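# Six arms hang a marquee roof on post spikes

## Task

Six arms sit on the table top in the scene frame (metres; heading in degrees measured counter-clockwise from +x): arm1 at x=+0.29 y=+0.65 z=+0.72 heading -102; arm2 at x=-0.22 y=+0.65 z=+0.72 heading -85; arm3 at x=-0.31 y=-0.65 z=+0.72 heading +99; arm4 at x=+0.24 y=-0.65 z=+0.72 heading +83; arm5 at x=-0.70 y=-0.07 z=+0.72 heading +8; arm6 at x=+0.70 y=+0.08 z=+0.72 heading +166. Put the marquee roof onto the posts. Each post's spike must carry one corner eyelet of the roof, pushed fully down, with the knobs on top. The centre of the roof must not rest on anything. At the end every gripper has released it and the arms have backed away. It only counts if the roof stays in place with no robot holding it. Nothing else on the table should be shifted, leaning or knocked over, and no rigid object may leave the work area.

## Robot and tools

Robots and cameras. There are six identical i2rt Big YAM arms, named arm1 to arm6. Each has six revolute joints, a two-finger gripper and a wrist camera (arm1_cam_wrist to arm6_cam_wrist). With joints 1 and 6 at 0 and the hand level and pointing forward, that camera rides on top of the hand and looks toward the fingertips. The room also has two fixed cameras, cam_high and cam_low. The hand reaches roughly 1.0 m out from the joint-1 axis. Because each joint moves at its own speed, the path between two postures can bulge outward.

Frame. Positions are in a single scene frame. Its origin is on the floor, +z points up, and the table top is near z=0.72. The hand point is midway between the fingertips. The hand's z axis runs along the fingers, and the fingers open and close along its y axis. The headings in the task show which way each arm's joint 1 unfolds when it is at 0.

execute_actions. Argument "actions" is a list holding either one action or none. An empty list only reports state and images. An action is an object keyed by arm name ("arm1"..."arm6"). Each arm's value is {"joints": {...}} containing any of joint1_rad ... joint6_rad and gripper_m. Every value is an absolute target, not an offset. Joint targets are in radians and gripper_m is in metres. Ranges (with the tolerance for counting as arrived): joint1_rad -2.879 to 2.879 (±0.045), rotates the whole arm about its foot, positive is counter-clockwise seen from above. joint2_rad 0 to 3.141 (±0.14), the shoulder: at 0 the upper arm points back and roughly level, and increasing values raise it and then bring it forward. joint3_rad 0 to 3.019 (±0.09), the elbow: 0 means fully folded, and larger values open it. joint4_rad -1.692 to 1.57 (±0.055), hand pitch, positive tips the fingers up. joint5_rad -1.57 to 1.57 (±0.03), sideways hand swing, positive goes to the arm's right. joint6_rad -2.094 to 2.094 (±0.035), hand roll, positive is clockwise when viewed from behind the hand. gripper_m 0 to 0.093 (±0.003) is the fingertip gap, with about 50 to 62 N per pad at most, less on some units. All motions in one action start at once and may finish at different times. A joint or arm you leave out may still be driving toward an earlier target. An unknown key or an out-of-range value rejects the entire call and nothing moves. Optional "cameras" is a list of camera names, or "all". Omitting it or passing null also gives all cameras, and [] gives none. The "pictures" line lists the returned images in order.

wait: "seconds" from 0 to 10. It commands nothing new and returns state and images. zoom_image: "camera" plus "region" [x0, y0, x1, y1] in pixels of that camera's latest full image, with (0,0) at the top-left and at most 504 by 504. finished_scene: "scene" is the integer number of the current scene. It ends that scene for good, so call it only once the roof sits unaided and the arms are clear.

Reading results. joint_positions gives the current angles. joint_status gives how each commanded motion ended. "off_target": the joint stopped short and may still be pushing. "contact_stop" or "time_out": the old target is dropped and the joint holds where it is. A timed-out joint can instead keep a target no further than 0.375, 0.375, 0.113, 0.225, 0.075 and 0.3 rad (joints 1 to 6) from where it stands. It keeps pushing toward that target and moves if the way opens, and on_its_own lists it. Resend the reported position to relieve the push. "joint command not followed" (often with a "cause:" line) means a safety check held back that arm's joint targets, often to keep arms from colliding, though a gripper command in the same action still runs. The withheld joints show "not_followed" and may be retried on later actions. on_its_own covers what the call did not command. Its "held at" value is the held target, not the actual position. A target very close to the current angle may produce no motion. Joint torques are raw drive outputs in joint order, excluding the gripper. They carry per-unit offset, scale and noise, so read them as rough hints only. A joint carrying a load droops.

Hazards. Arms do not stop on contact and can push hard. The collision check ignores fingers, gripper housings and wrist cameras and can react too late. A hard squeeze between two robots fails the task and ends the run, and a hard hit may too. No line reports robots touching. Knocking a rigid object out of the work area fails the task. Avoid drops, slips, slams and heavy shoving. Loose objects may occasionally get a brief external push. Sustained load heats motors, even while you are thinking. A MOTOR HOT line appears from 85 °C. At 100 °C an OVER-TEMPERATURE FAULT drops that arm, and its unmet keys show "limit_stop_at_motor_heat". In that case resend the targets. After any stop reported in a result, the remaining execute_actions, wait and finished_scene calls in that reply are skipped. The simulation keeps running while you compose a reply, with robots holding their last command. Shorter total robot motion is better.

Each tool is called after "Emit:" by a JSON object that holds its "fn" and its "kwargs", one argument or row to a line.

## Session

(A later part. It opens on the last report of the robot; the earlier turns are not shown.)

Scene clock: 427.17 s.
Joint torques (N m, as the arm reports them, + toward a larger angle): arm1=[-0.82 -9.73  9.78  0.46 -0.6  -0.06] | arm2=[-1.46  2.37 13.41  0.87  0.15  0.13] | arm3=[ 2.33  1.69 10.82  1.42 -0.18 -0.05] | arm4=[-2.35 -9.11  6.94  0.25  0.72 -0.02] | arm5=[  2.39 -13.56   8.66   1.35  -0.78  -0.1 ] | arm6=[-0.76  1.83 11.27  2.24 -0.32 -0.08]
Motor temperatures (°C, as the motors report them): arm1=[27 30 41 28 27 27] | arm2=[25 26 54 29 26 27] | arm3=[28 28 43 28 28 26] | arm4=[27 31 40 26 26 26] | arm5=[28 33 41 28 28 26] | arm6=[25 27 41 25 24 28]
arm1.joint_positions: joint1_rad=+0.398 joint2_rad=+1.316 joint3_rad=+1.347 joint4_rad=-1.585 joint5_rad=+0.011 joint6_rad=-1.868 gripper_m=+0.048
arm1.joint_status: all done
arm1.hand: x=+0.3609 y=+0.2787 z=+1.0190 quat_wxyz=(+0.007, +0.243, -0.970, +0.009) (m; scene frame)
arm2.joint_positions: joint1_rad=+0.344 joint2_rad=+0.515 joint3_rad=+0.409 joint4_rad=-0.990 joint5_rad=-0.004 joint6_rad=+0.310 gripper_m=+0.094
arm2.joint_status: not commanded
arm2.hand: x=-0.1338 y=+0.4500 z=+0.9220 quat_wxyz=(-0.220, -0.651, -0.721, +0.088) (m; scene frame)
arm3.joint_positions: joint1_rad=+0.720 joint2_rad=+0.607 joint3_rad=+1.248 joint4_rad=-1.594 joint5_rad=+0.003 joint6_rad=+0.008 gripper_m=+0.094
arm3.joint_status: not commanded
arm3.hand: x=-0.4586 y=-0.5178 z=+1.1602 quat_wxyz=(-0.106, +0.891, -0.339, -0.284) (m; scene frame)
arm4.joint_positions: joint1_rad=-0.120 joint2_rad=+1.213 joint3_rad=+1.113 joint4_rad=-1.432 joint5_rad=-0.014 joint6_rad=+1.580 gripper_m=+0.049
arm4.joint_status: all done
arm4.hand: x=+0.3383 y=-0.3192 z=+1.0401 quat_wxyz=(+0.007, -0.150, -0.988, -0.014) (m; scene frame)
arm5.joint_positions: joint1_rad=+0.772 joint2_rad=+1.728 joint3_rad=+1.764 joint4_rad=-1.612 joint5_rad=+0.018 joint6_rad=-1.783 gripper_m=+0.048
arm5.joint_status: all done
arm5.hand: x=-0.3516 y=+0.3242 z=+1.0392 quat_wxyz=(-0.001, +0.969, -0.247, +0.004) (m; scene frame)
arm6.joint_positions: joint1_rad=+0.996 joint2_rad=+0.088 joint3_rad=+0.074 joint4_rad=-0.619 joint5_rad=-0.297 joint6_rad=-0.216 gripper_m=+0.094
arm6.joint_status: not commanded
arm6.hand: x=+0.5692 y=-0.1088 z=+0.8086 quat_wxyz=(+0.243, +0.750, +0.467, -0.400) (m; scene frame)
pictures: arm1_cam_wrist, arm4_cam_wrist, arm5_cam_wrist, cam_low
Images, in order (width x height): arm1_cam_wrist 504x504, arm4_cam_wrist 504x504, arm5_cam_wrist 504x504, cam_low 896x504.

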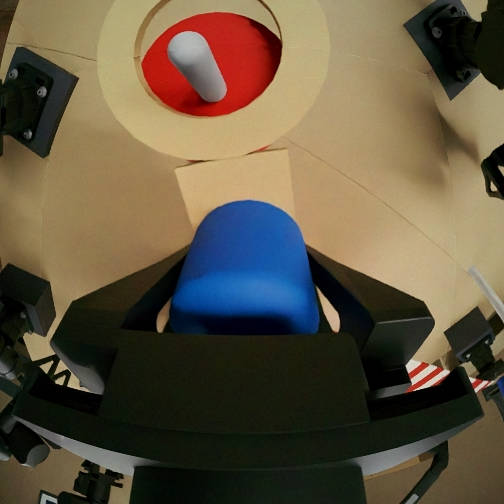

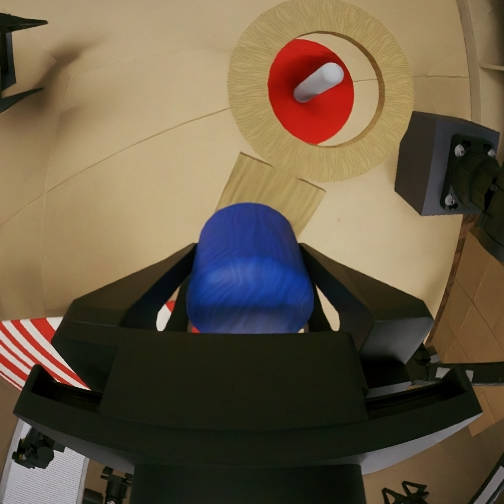

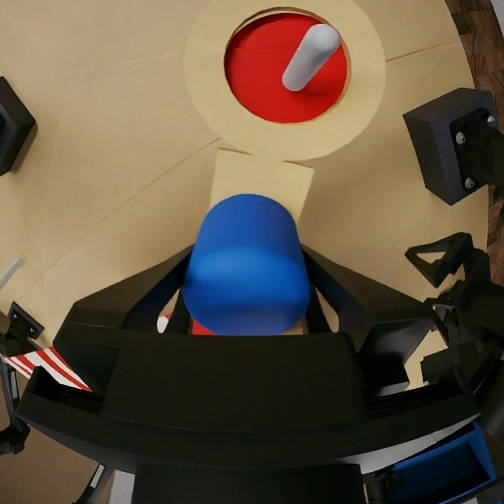

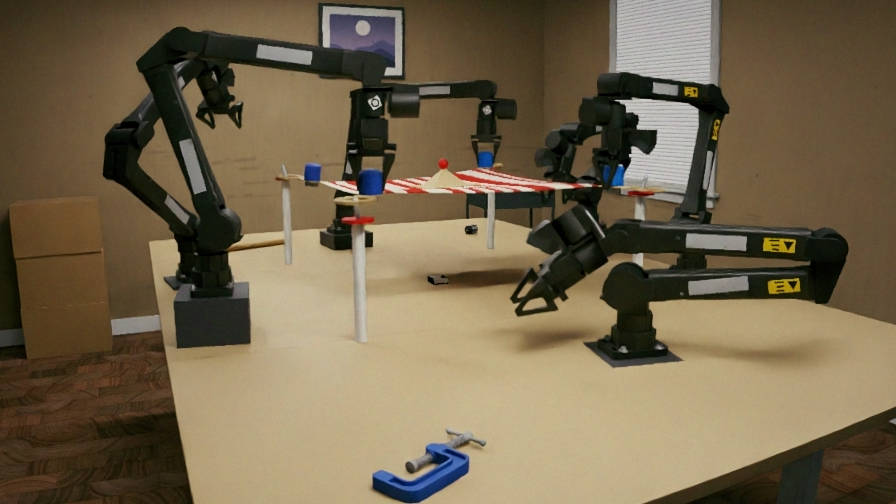

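Emit:
{"fn": "execute_actions", "kwargs": {
  "actions": [
    {"arm1":{"joints":{"joint1_rad":0.305,"joint3_rad":1.338}},"arm4":{"joints":{"joint1_rad":-0.07,"joint3_rad":1.038,"joint4_rad":-1.35}},"arm5":{"joints":{"joint1_rad":0.715}}}
  ],
  "cameras": ["arm1_cam_wrist","arm4_cam_wrist","arm5_cam_wrist","cam_low"]
}}

Scene clock: 457.90 s.
Joint torques (N m, as the arm reports them, + toward a larger angle): arm1=[-0.5  -9.44  9.24  0.35 -0.41  0.04] | arm2=[-1.47  2.47 13.36  0.83  0.16  0.13] | arm3=[ 2.32  1.87 10.92  1.28 -0.23 -0.04] | arm4=[-2.31 -8.88  6.83  0.38  0.63 -0.02] | arm5=[  0.78 -13.63   8.93   1.32  -0.08  -0.1 ] | arm6=[-0.77  1.96 11.28  2.23 -0.32 -0.09]
Motor temperatures (°C, as the motors report them): arm1=[27 30 41 28 27 27] | arm2=[25 26 54 29 26 27] | arm3=[28 28 43 28 28 26] | arm4=[27 31 39 26 26 26] | arm5=[28 34 39 28 29 26] | arm6=[25 27 41 25 24 28]
arm1.joint_positions: joint1_rad=+0.304 joint2_rad=+1.316 joint3_rad=+1.341 joint4_rad=-1.582 joint5_rad=+0.007 joint6_rad=-1.879 gripper_m=+0.048
arm1.joint_status: all done
arm1.hand: x=+0.3262 y=+0.2745 z=+1.0169 quat_wxyz=(+0.005, +0.202, -0.979, +0.007) (m; scene frame)
arm2.joint_positions: joint1_rad=+0.344 joint2_rad=+0.515 joint3_rad=+0.409 joint4_rad=-0.990 joint5_rad=-0.004 joint6_rad=+0.310 gripper_m=+0.094
arm2.joint_status: not commanded
arm2.hand: x=-0.1338 y=+0.4500 z=+0.9220 quat_wxyz=(-0.220, -0.651, -0.721, +0.088) (m; scene frame)
arm3.joint_positions: joint1_rad=+0.720 joint2_rad=+0.607 joint3_rad=+1.248 joint4_rad=-1.594 joint5_rad=+0.003 joint6_rad=+0.008 gripper_m=+0.094
arm3.joint_status: not commanded
arm3.hand: x=-0.4586 y=-0.5178 z=+1.1602 quat_wxyz=(-0.106, +0.891, -0.339, -0.284) (m; scene frame)
arm4.joint_positions: joint1_rad=-0.064 joint2_rad=+1.213 joint3_rad=+1.037 joint4_rad=-1.346 joint5_rad=-0.012 joint6_rad=+1.580 gripper_m=+0.049
arm4.joint_status: all done
arm4.hand: x=+0.3198 y=-0.3163 z=+1.0115 quat_wxyz=(+0.006, -0.123, -0.992, -0.019) (m; scene frame)
arm5.joint_positions: joint1_rad=+0.712 joint2_rad=+1.728 joint3_rad=+1.761 joint4_rad=-1.611 joint5_rad=-0.003 joint6_rad=-1.784 gripper_m=+0.048
arm5.joint_status: all done
arm5.hand: x=-0.3317 y=+0.3051 z=+1.0375 quat_wxyz=(-0.005, +0.962, -0.275, -0.006) (m; scene frame)
arm6.joint_positions: joint1_rad=+0.996 joint2_rad=+0.088 joint3_rad=+0.074 joint4_rad=-0.619 joint5_rad=-0.297 joint6_rad=-0.216 gripper_m=+0.094
arm6.joint_status: not commanded
arm6.hand: x=+0.5692 y=-0.1088 z=+0.8086 quat_wxyz=(+0.243, +0.750, +0.467, -0.400) (m; scene frame)
pictures: arm1_cam_wrist, arm4_cam_wrist, arm5_cam_wrist, cam_low
Images, in order (width x height): arm1_cam_wrist 504x504, arm4_cam_wrist 504x504, arm5_cam_wrist 504x504, cam_low 896x504.

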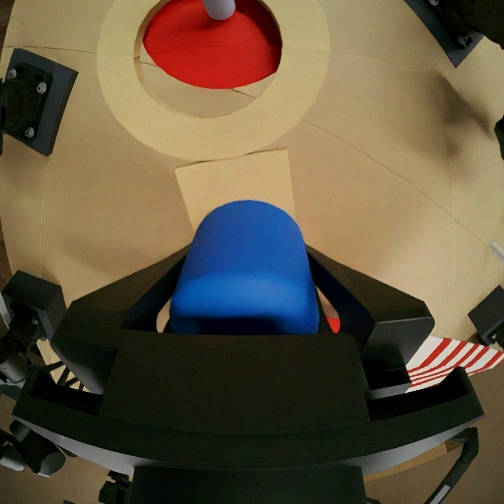

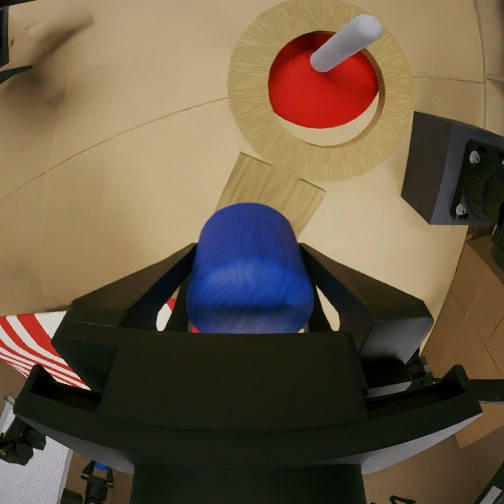

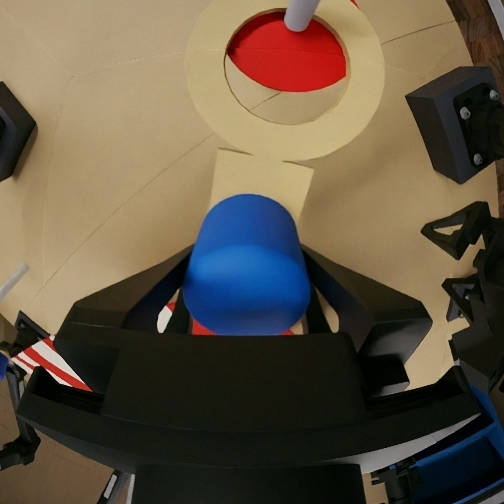

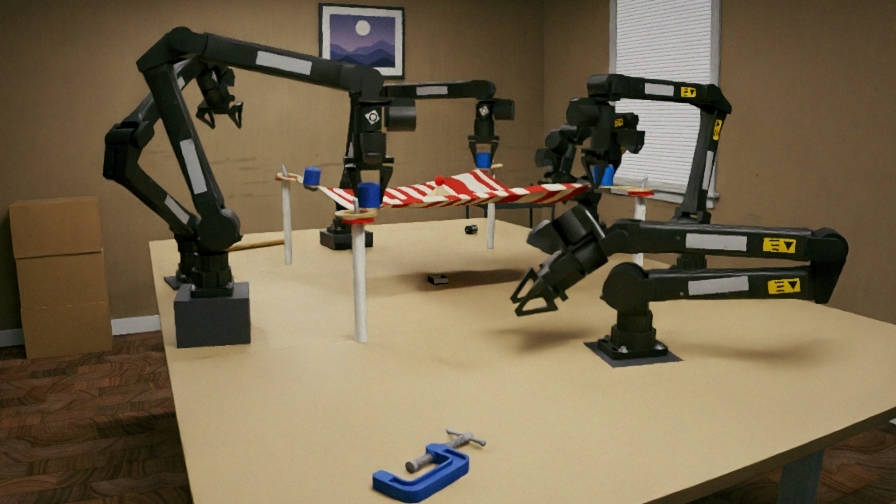

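All three rings are down on their discs and against the spikes. Releasing.

Emit:
{"fn": "execute_actions", "kwargs": {
  "actions": [
    {"arm1":{"joints":{"gripper_m":0.093}},"arm4":{"joints":{"gripper_m":0.093}},"arm5":{"joints":{"gripper_m":0.093}}}
  ],
  "cameras": ["arm1_cam_wrist","arm4_cam_wrist","arm5_cam_wrist","cam_low"]
}}

Scene clock: 463.30 s.
Joint torques (N m, as the arm reports them, + toward a larger angle): arm1=[-0.59 -9.65  9.23  0.31 -0.25  0.04] | arm2=[-1.36  2.38 13.42  0.83  0.14  0.14] | arm3=[ 2.17  1.71 10.8   1.22 -0.23 -0.06] | arm4=[-2.12 -8.76  6.88  0.4   0.32 -0.02] | arm5=[  0.93 -13.64   8.9    1.25  -0.08  -0.09] | arm6=[-0.7   2.01 11.21  2.2  -0.32 -0.09]
Motor temperatures (°C, as the motors report them): arm1=[27 29 41 28 27 27] | arm2=[25 26 54 29 26 27] | arm3=[28 28 43 28 28 26] | arm4=[27 31 39 26 26 26] | arm5=[28 34 39 28 28 26] | arm6=[25 27 41 25 24 28]
arm1.joint_positions: joint1_rad=+0.304 joint2_rad=+1.316 joint3_rad=+1.341 joint4_rad=-1.582 joint5_rad=+0.003 joint6_rad=-1.879 gripper_m=+0.093
arm1.joint_status: all done
arm1.hand: x=+0.3268 y=+0.2746 z=+1.0169 quat_wxyz=(+0.004, +0.202, -0.979, +0.007) (m; scene frame)
arm2.joint_positions: joint1_rad=+0.344 joint2_rad=+0.515 joint3_rad=+0.409 joint4_rad=-0.990 joint5_rad=-0.004 joint6_rad=+0.310 gripper_m=+0.094
arm2.joint_status: not commanded
arm2.hand: x=-0.1338 y=+0.4500 z=+0.9220 quat_wxyz=(-0.220, -0.651, -0.721, +0.088) (m; scene frame)
arm3.joint_positions: joint1_rad=+0.720 joint2_rad=+0.607 joint3_rad=+1.248 joint4_rad=-1.594 joint5_rad=+0.003 joint6_rad=+0.008 gripper_m=+0.094
arm3.joint_status: not commanded
arm3.hand: x=-0.4586 y=-0.5178 z=+1.1602 quat_wxyz=(-0.106, +0.891, -0.339, -0.284) (m; scene frame)
arm4.joint_positions: joint1_rad=-0.064 joint2_rad=+1.213 joint3_rad=+1.037 joint4_rad=-1.346 joint5_rad=-0.005 joint6_rad=+1.580 gripper_m=+0.093
arm4.joint_status: all done
arm4.hand: x=+0.3210 y=-0.3166 z=+1.0114 quat_wxyz=(+0.002, -0.123, -0.992, -0.018) (m; scene frame)
arm5.joint_positions: joint1_rad=+0.712 joint2_rad=+1.728 joint3_rad=+1.761 joint4_rad=-1.609 joint5_rad=-0.003 joint6_rad=-1.784 gripper_m=+0.093
arm5.joint_status: all done
arm5.hand: x=-0.3314 y=+0.3053 z=+1.0375 quat_wxyz=(-0.005, +0.961, -0.275, -0.006) (m; scene frame)
arm6.joint_positions: joint1_rad=+0.996 joint2_rad=+0.088 joint3_rad=+0.074 joint4_rad=-0.619 joint5_rad=-0.297 joint6_rad=-0.216 gripper_m=+0.094
arm6.joint_status: not commanded
arm6.hand: x=+0.5692 y=-0.1088 z=+0.8086 quat_wxyz=(+0.243, +0.750, +0.467, -0.400) (m; scene frame)
pictures: arm1_cam_wrist, arm4_cam_wrist, arm5_cam_wrist, cam_low
Images, in order (width x height): arm1_cam_wrist 504x504, arm4_cam_wrist 504x504, arm5_cam_wrist 504x504, cam_low 896x504.

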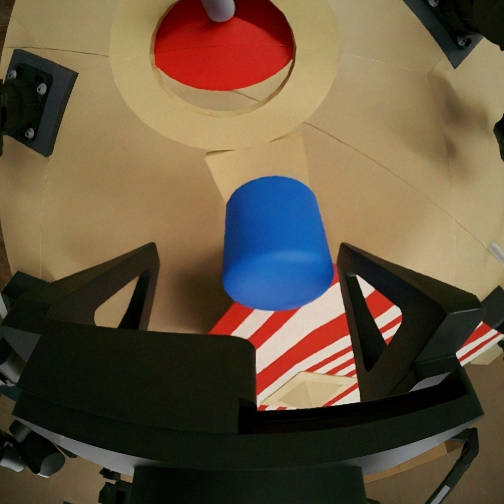

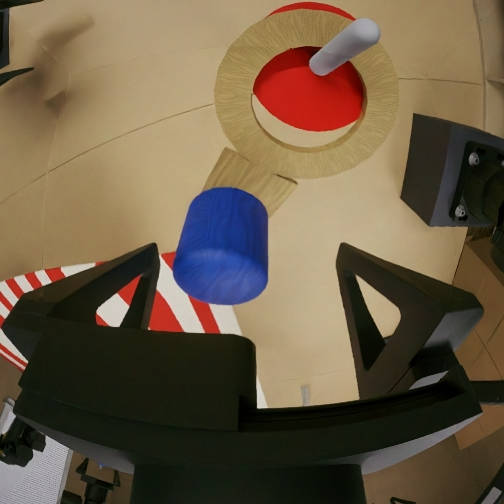

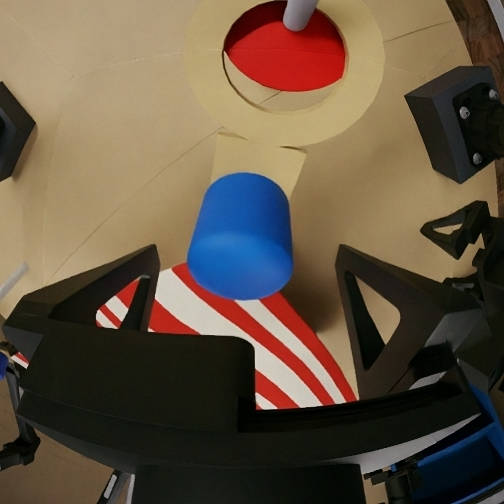

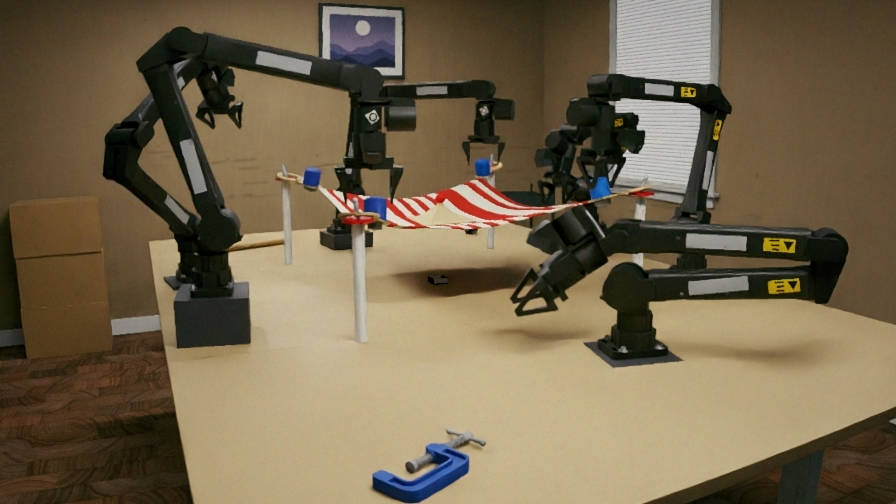

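Emit:
{"fn": "execute_actions", "kwargs": {
  "actions": [
    {"arm1":{"joints":{"joint2_rad":0.82,"joint3_rad":1.55}},"arm4":{"joints":{"joint2_rad":0.70,"joint3_rad":1.25}},"arm5":{"joints":{"joint2_rad":1.22,"joint3_rad":1.95}},"arm2":{"joints":{"joint4_rad":-1.25}},"arm3":{"joints":{"joint2_rad":0.42}}}
  ]
}}

Scene clock: 480.70 s.
Joint torques (N m, as the arm reports them, + toward a larger angle): arm1=[-0.55  0.24  9.33  1.32 -0.22  0.08] | arm2=[-1.53  2.89 12.99  0.04  0.16  0.14] | arm3=[ 2.06  6.43  9.25  1.68 -0.22 -0.07] | arm4=[-2.07 -0.37  8.95  1.27  0.28 -0.06] | arm5=[ 0.7  -5.94  8.12  2.24 -0.06 -0.04] | arm6=[-0.65  1.88 11.31  2.24 -0.32 -0.07]
Motor temperatures (°C, as the motors report them): arm1=[27 29 41 28 27 27] | arm2=[25 26 54 29 26 27] | arm3=[28 28 43 28 28 26] | arm4=[27 31 39 26 26 26] | arm5=[28 34 39 28 28 26] | arm6=[25 27 41 25 24 28]
arm1.joint_positions: joint1_rad=+0.304 joint2_rad=+0.821 joint3_rad=+1.542 joint4_rad=-1.582 joint5_rad=+0.003 joint6_rad=-1.879 gripper_m=+0.093
arm1.joint_status: all done
arm1.hand: x=+0.3160 y=+0.3910 z=+1.2583 quat_wxyz=(+0.039, +0.189, -0.918, +0.346) (m; scene frame)
arm2.joint_positions: joint1_rad=+0.344 joint2_rad=+0.515 joint3_rad=+0.409 joint4_rad=-1.240 joint5_rad=-0.004 joint6_rad=+0.310 gripper_m=+0.094
arm2.joint_status: all done
arm2.hand: x=-0.1567 y=+0.5030 z=+0.9009 quat_wxyz=(-0.108, -0.665, -0.738, +0.037) (m; scene frame)
arm3.joint_positions: joint1_rad=+0.720 joint2_rad=+0.406 joint3_rad=+1.257 joint4_rad=-1.598 joint5_rad=+0.003 joint6_rad=+0.007 gripper_m=+0.094
arm3.joint_status: all done
arm3.hand: x=-0.4097 y=-0.5605 z=+1.1926 quat_wxyz=(-0.140, +0.857, -0.326, -0.374) (m; scene frame)
arm4.joint_positions: joint1_rad=-0.064 joint2_rad=+0.697 joint3_rad=+1.221 joint4_rad=-1.346 joint5_rad=-0.004 joint6_rad=+1.580 gripper_m=+0.093
arm4.joint_status: all done
arm4.hand: x=+0.3069 y=-0.3795 z=+1.2520 quat_wxyz=(-0.037, -0.115, -0.926, -0.358) (m; scene frame)
arm5.joint_positions: joint1_rad=+0.712 joint2_rad=+1.234 joint3_rad=+1.944 joint4_rad=-1.601 joint5_rad=-0.003 joint6_rad=-1.784 gripper_m=+0.093
arm5.joint_status: all done
arm5.hand: x=-0.4167 y=+0.2119 z=+1.3439 quat_wxyz=(-0.301, +0.905, -0.260, +0.153) (m; scene frame)
arm6.joint_positions: joint1_rad=+0.996 joint2_rad=+0.088 joint3_rad=+0.074 joint4_rad=-0.619 joint5_rad=-0.297 joint6_rad=-0.216 gripper_m=+0.094
arm6.joint_status: not commanded
arm6.hand: x=+0.5692 y=-0.1088 z=+0.8086 quat_wxyz=(+0.243, +0.750, +0.467, -0.400) (m; scene frame)
pictures: arm1_cam_wrist, arm2_cam_wrist, arm3_cam_wrist, arm4_cam_wrist, arm5_cam_wrist, arm6_cam_wrist, cam_high, cam_low
Images, in order (width x height): arm1_cam_wrist 504x504, arm2_cam_wrist 504x504, arm3_cam_wrist 504x504, arm4_cam_wrist 504x504, arm5_cam_wrist 504x504, arm6_cam_wrist 504x504, cam_high 896x504, cam_low 896x504.

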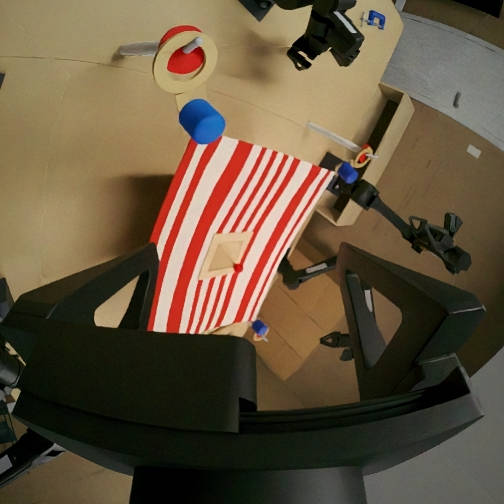

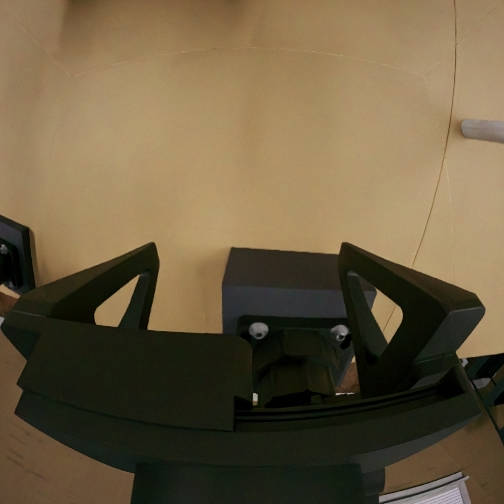

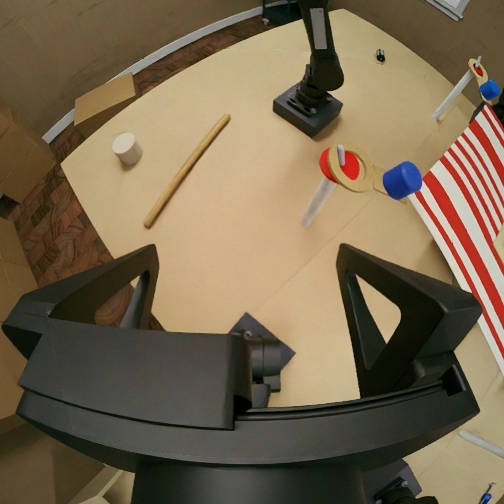

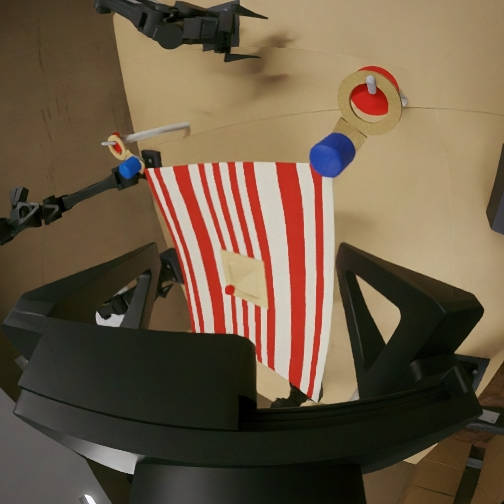

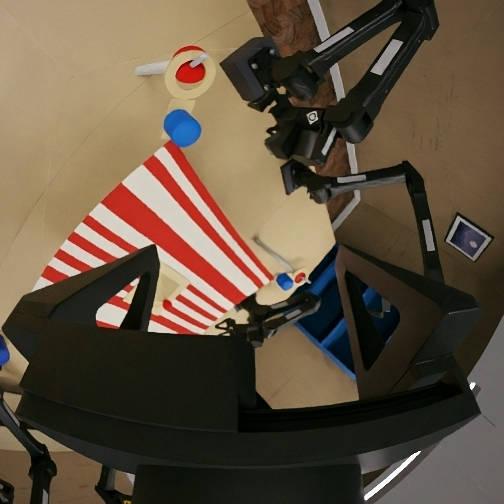

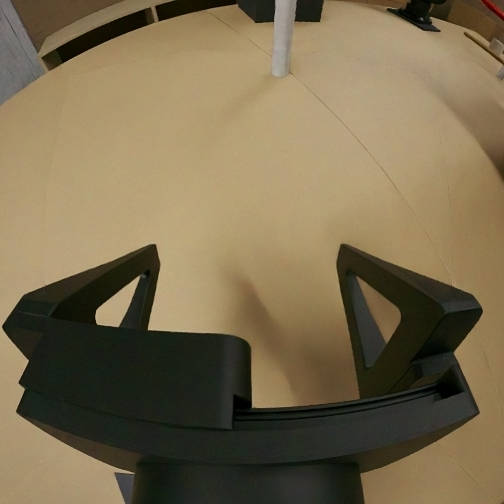

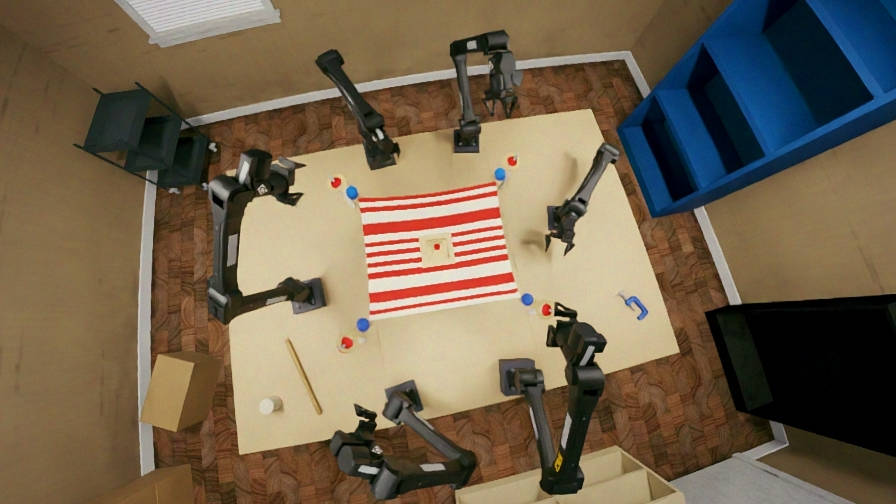

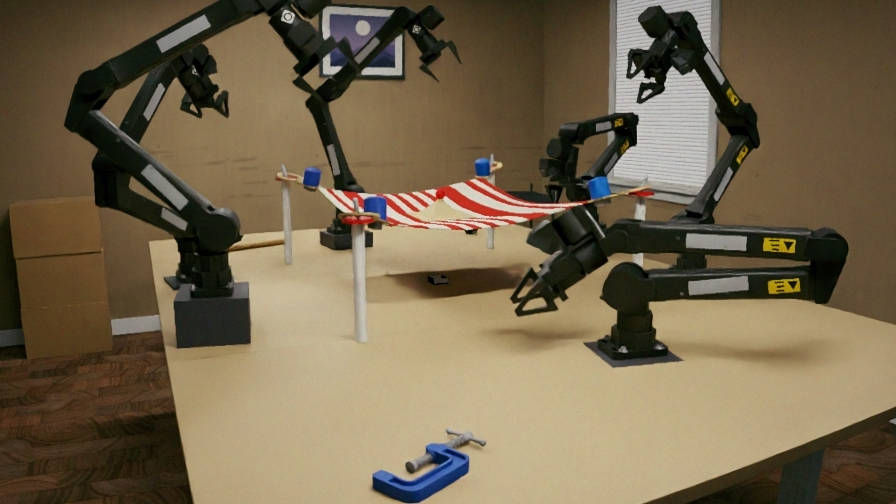

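Emit:
{"fn": "zoom_image", "kwargs": {
  "camera": "cam_low",
  "region": [260, 140, 680, 260]
}}

Region (260, 140, 680, 260) of cam_low's 896x504 image, scaled by 1.200, with more detail than that image has; it fills the top 144 rows of this view, and the rest is white.

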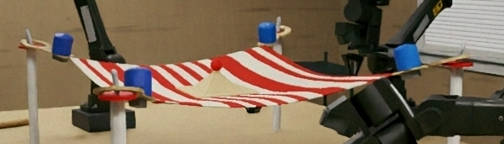

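All four eyelets are down on their spikes with the knobs up, the middle hangs free, and the arms are clear.

Emit:
{"fn": "finished_scene", "kwargs": {
  "scene": 2
}}

The scene is finished: the task was done.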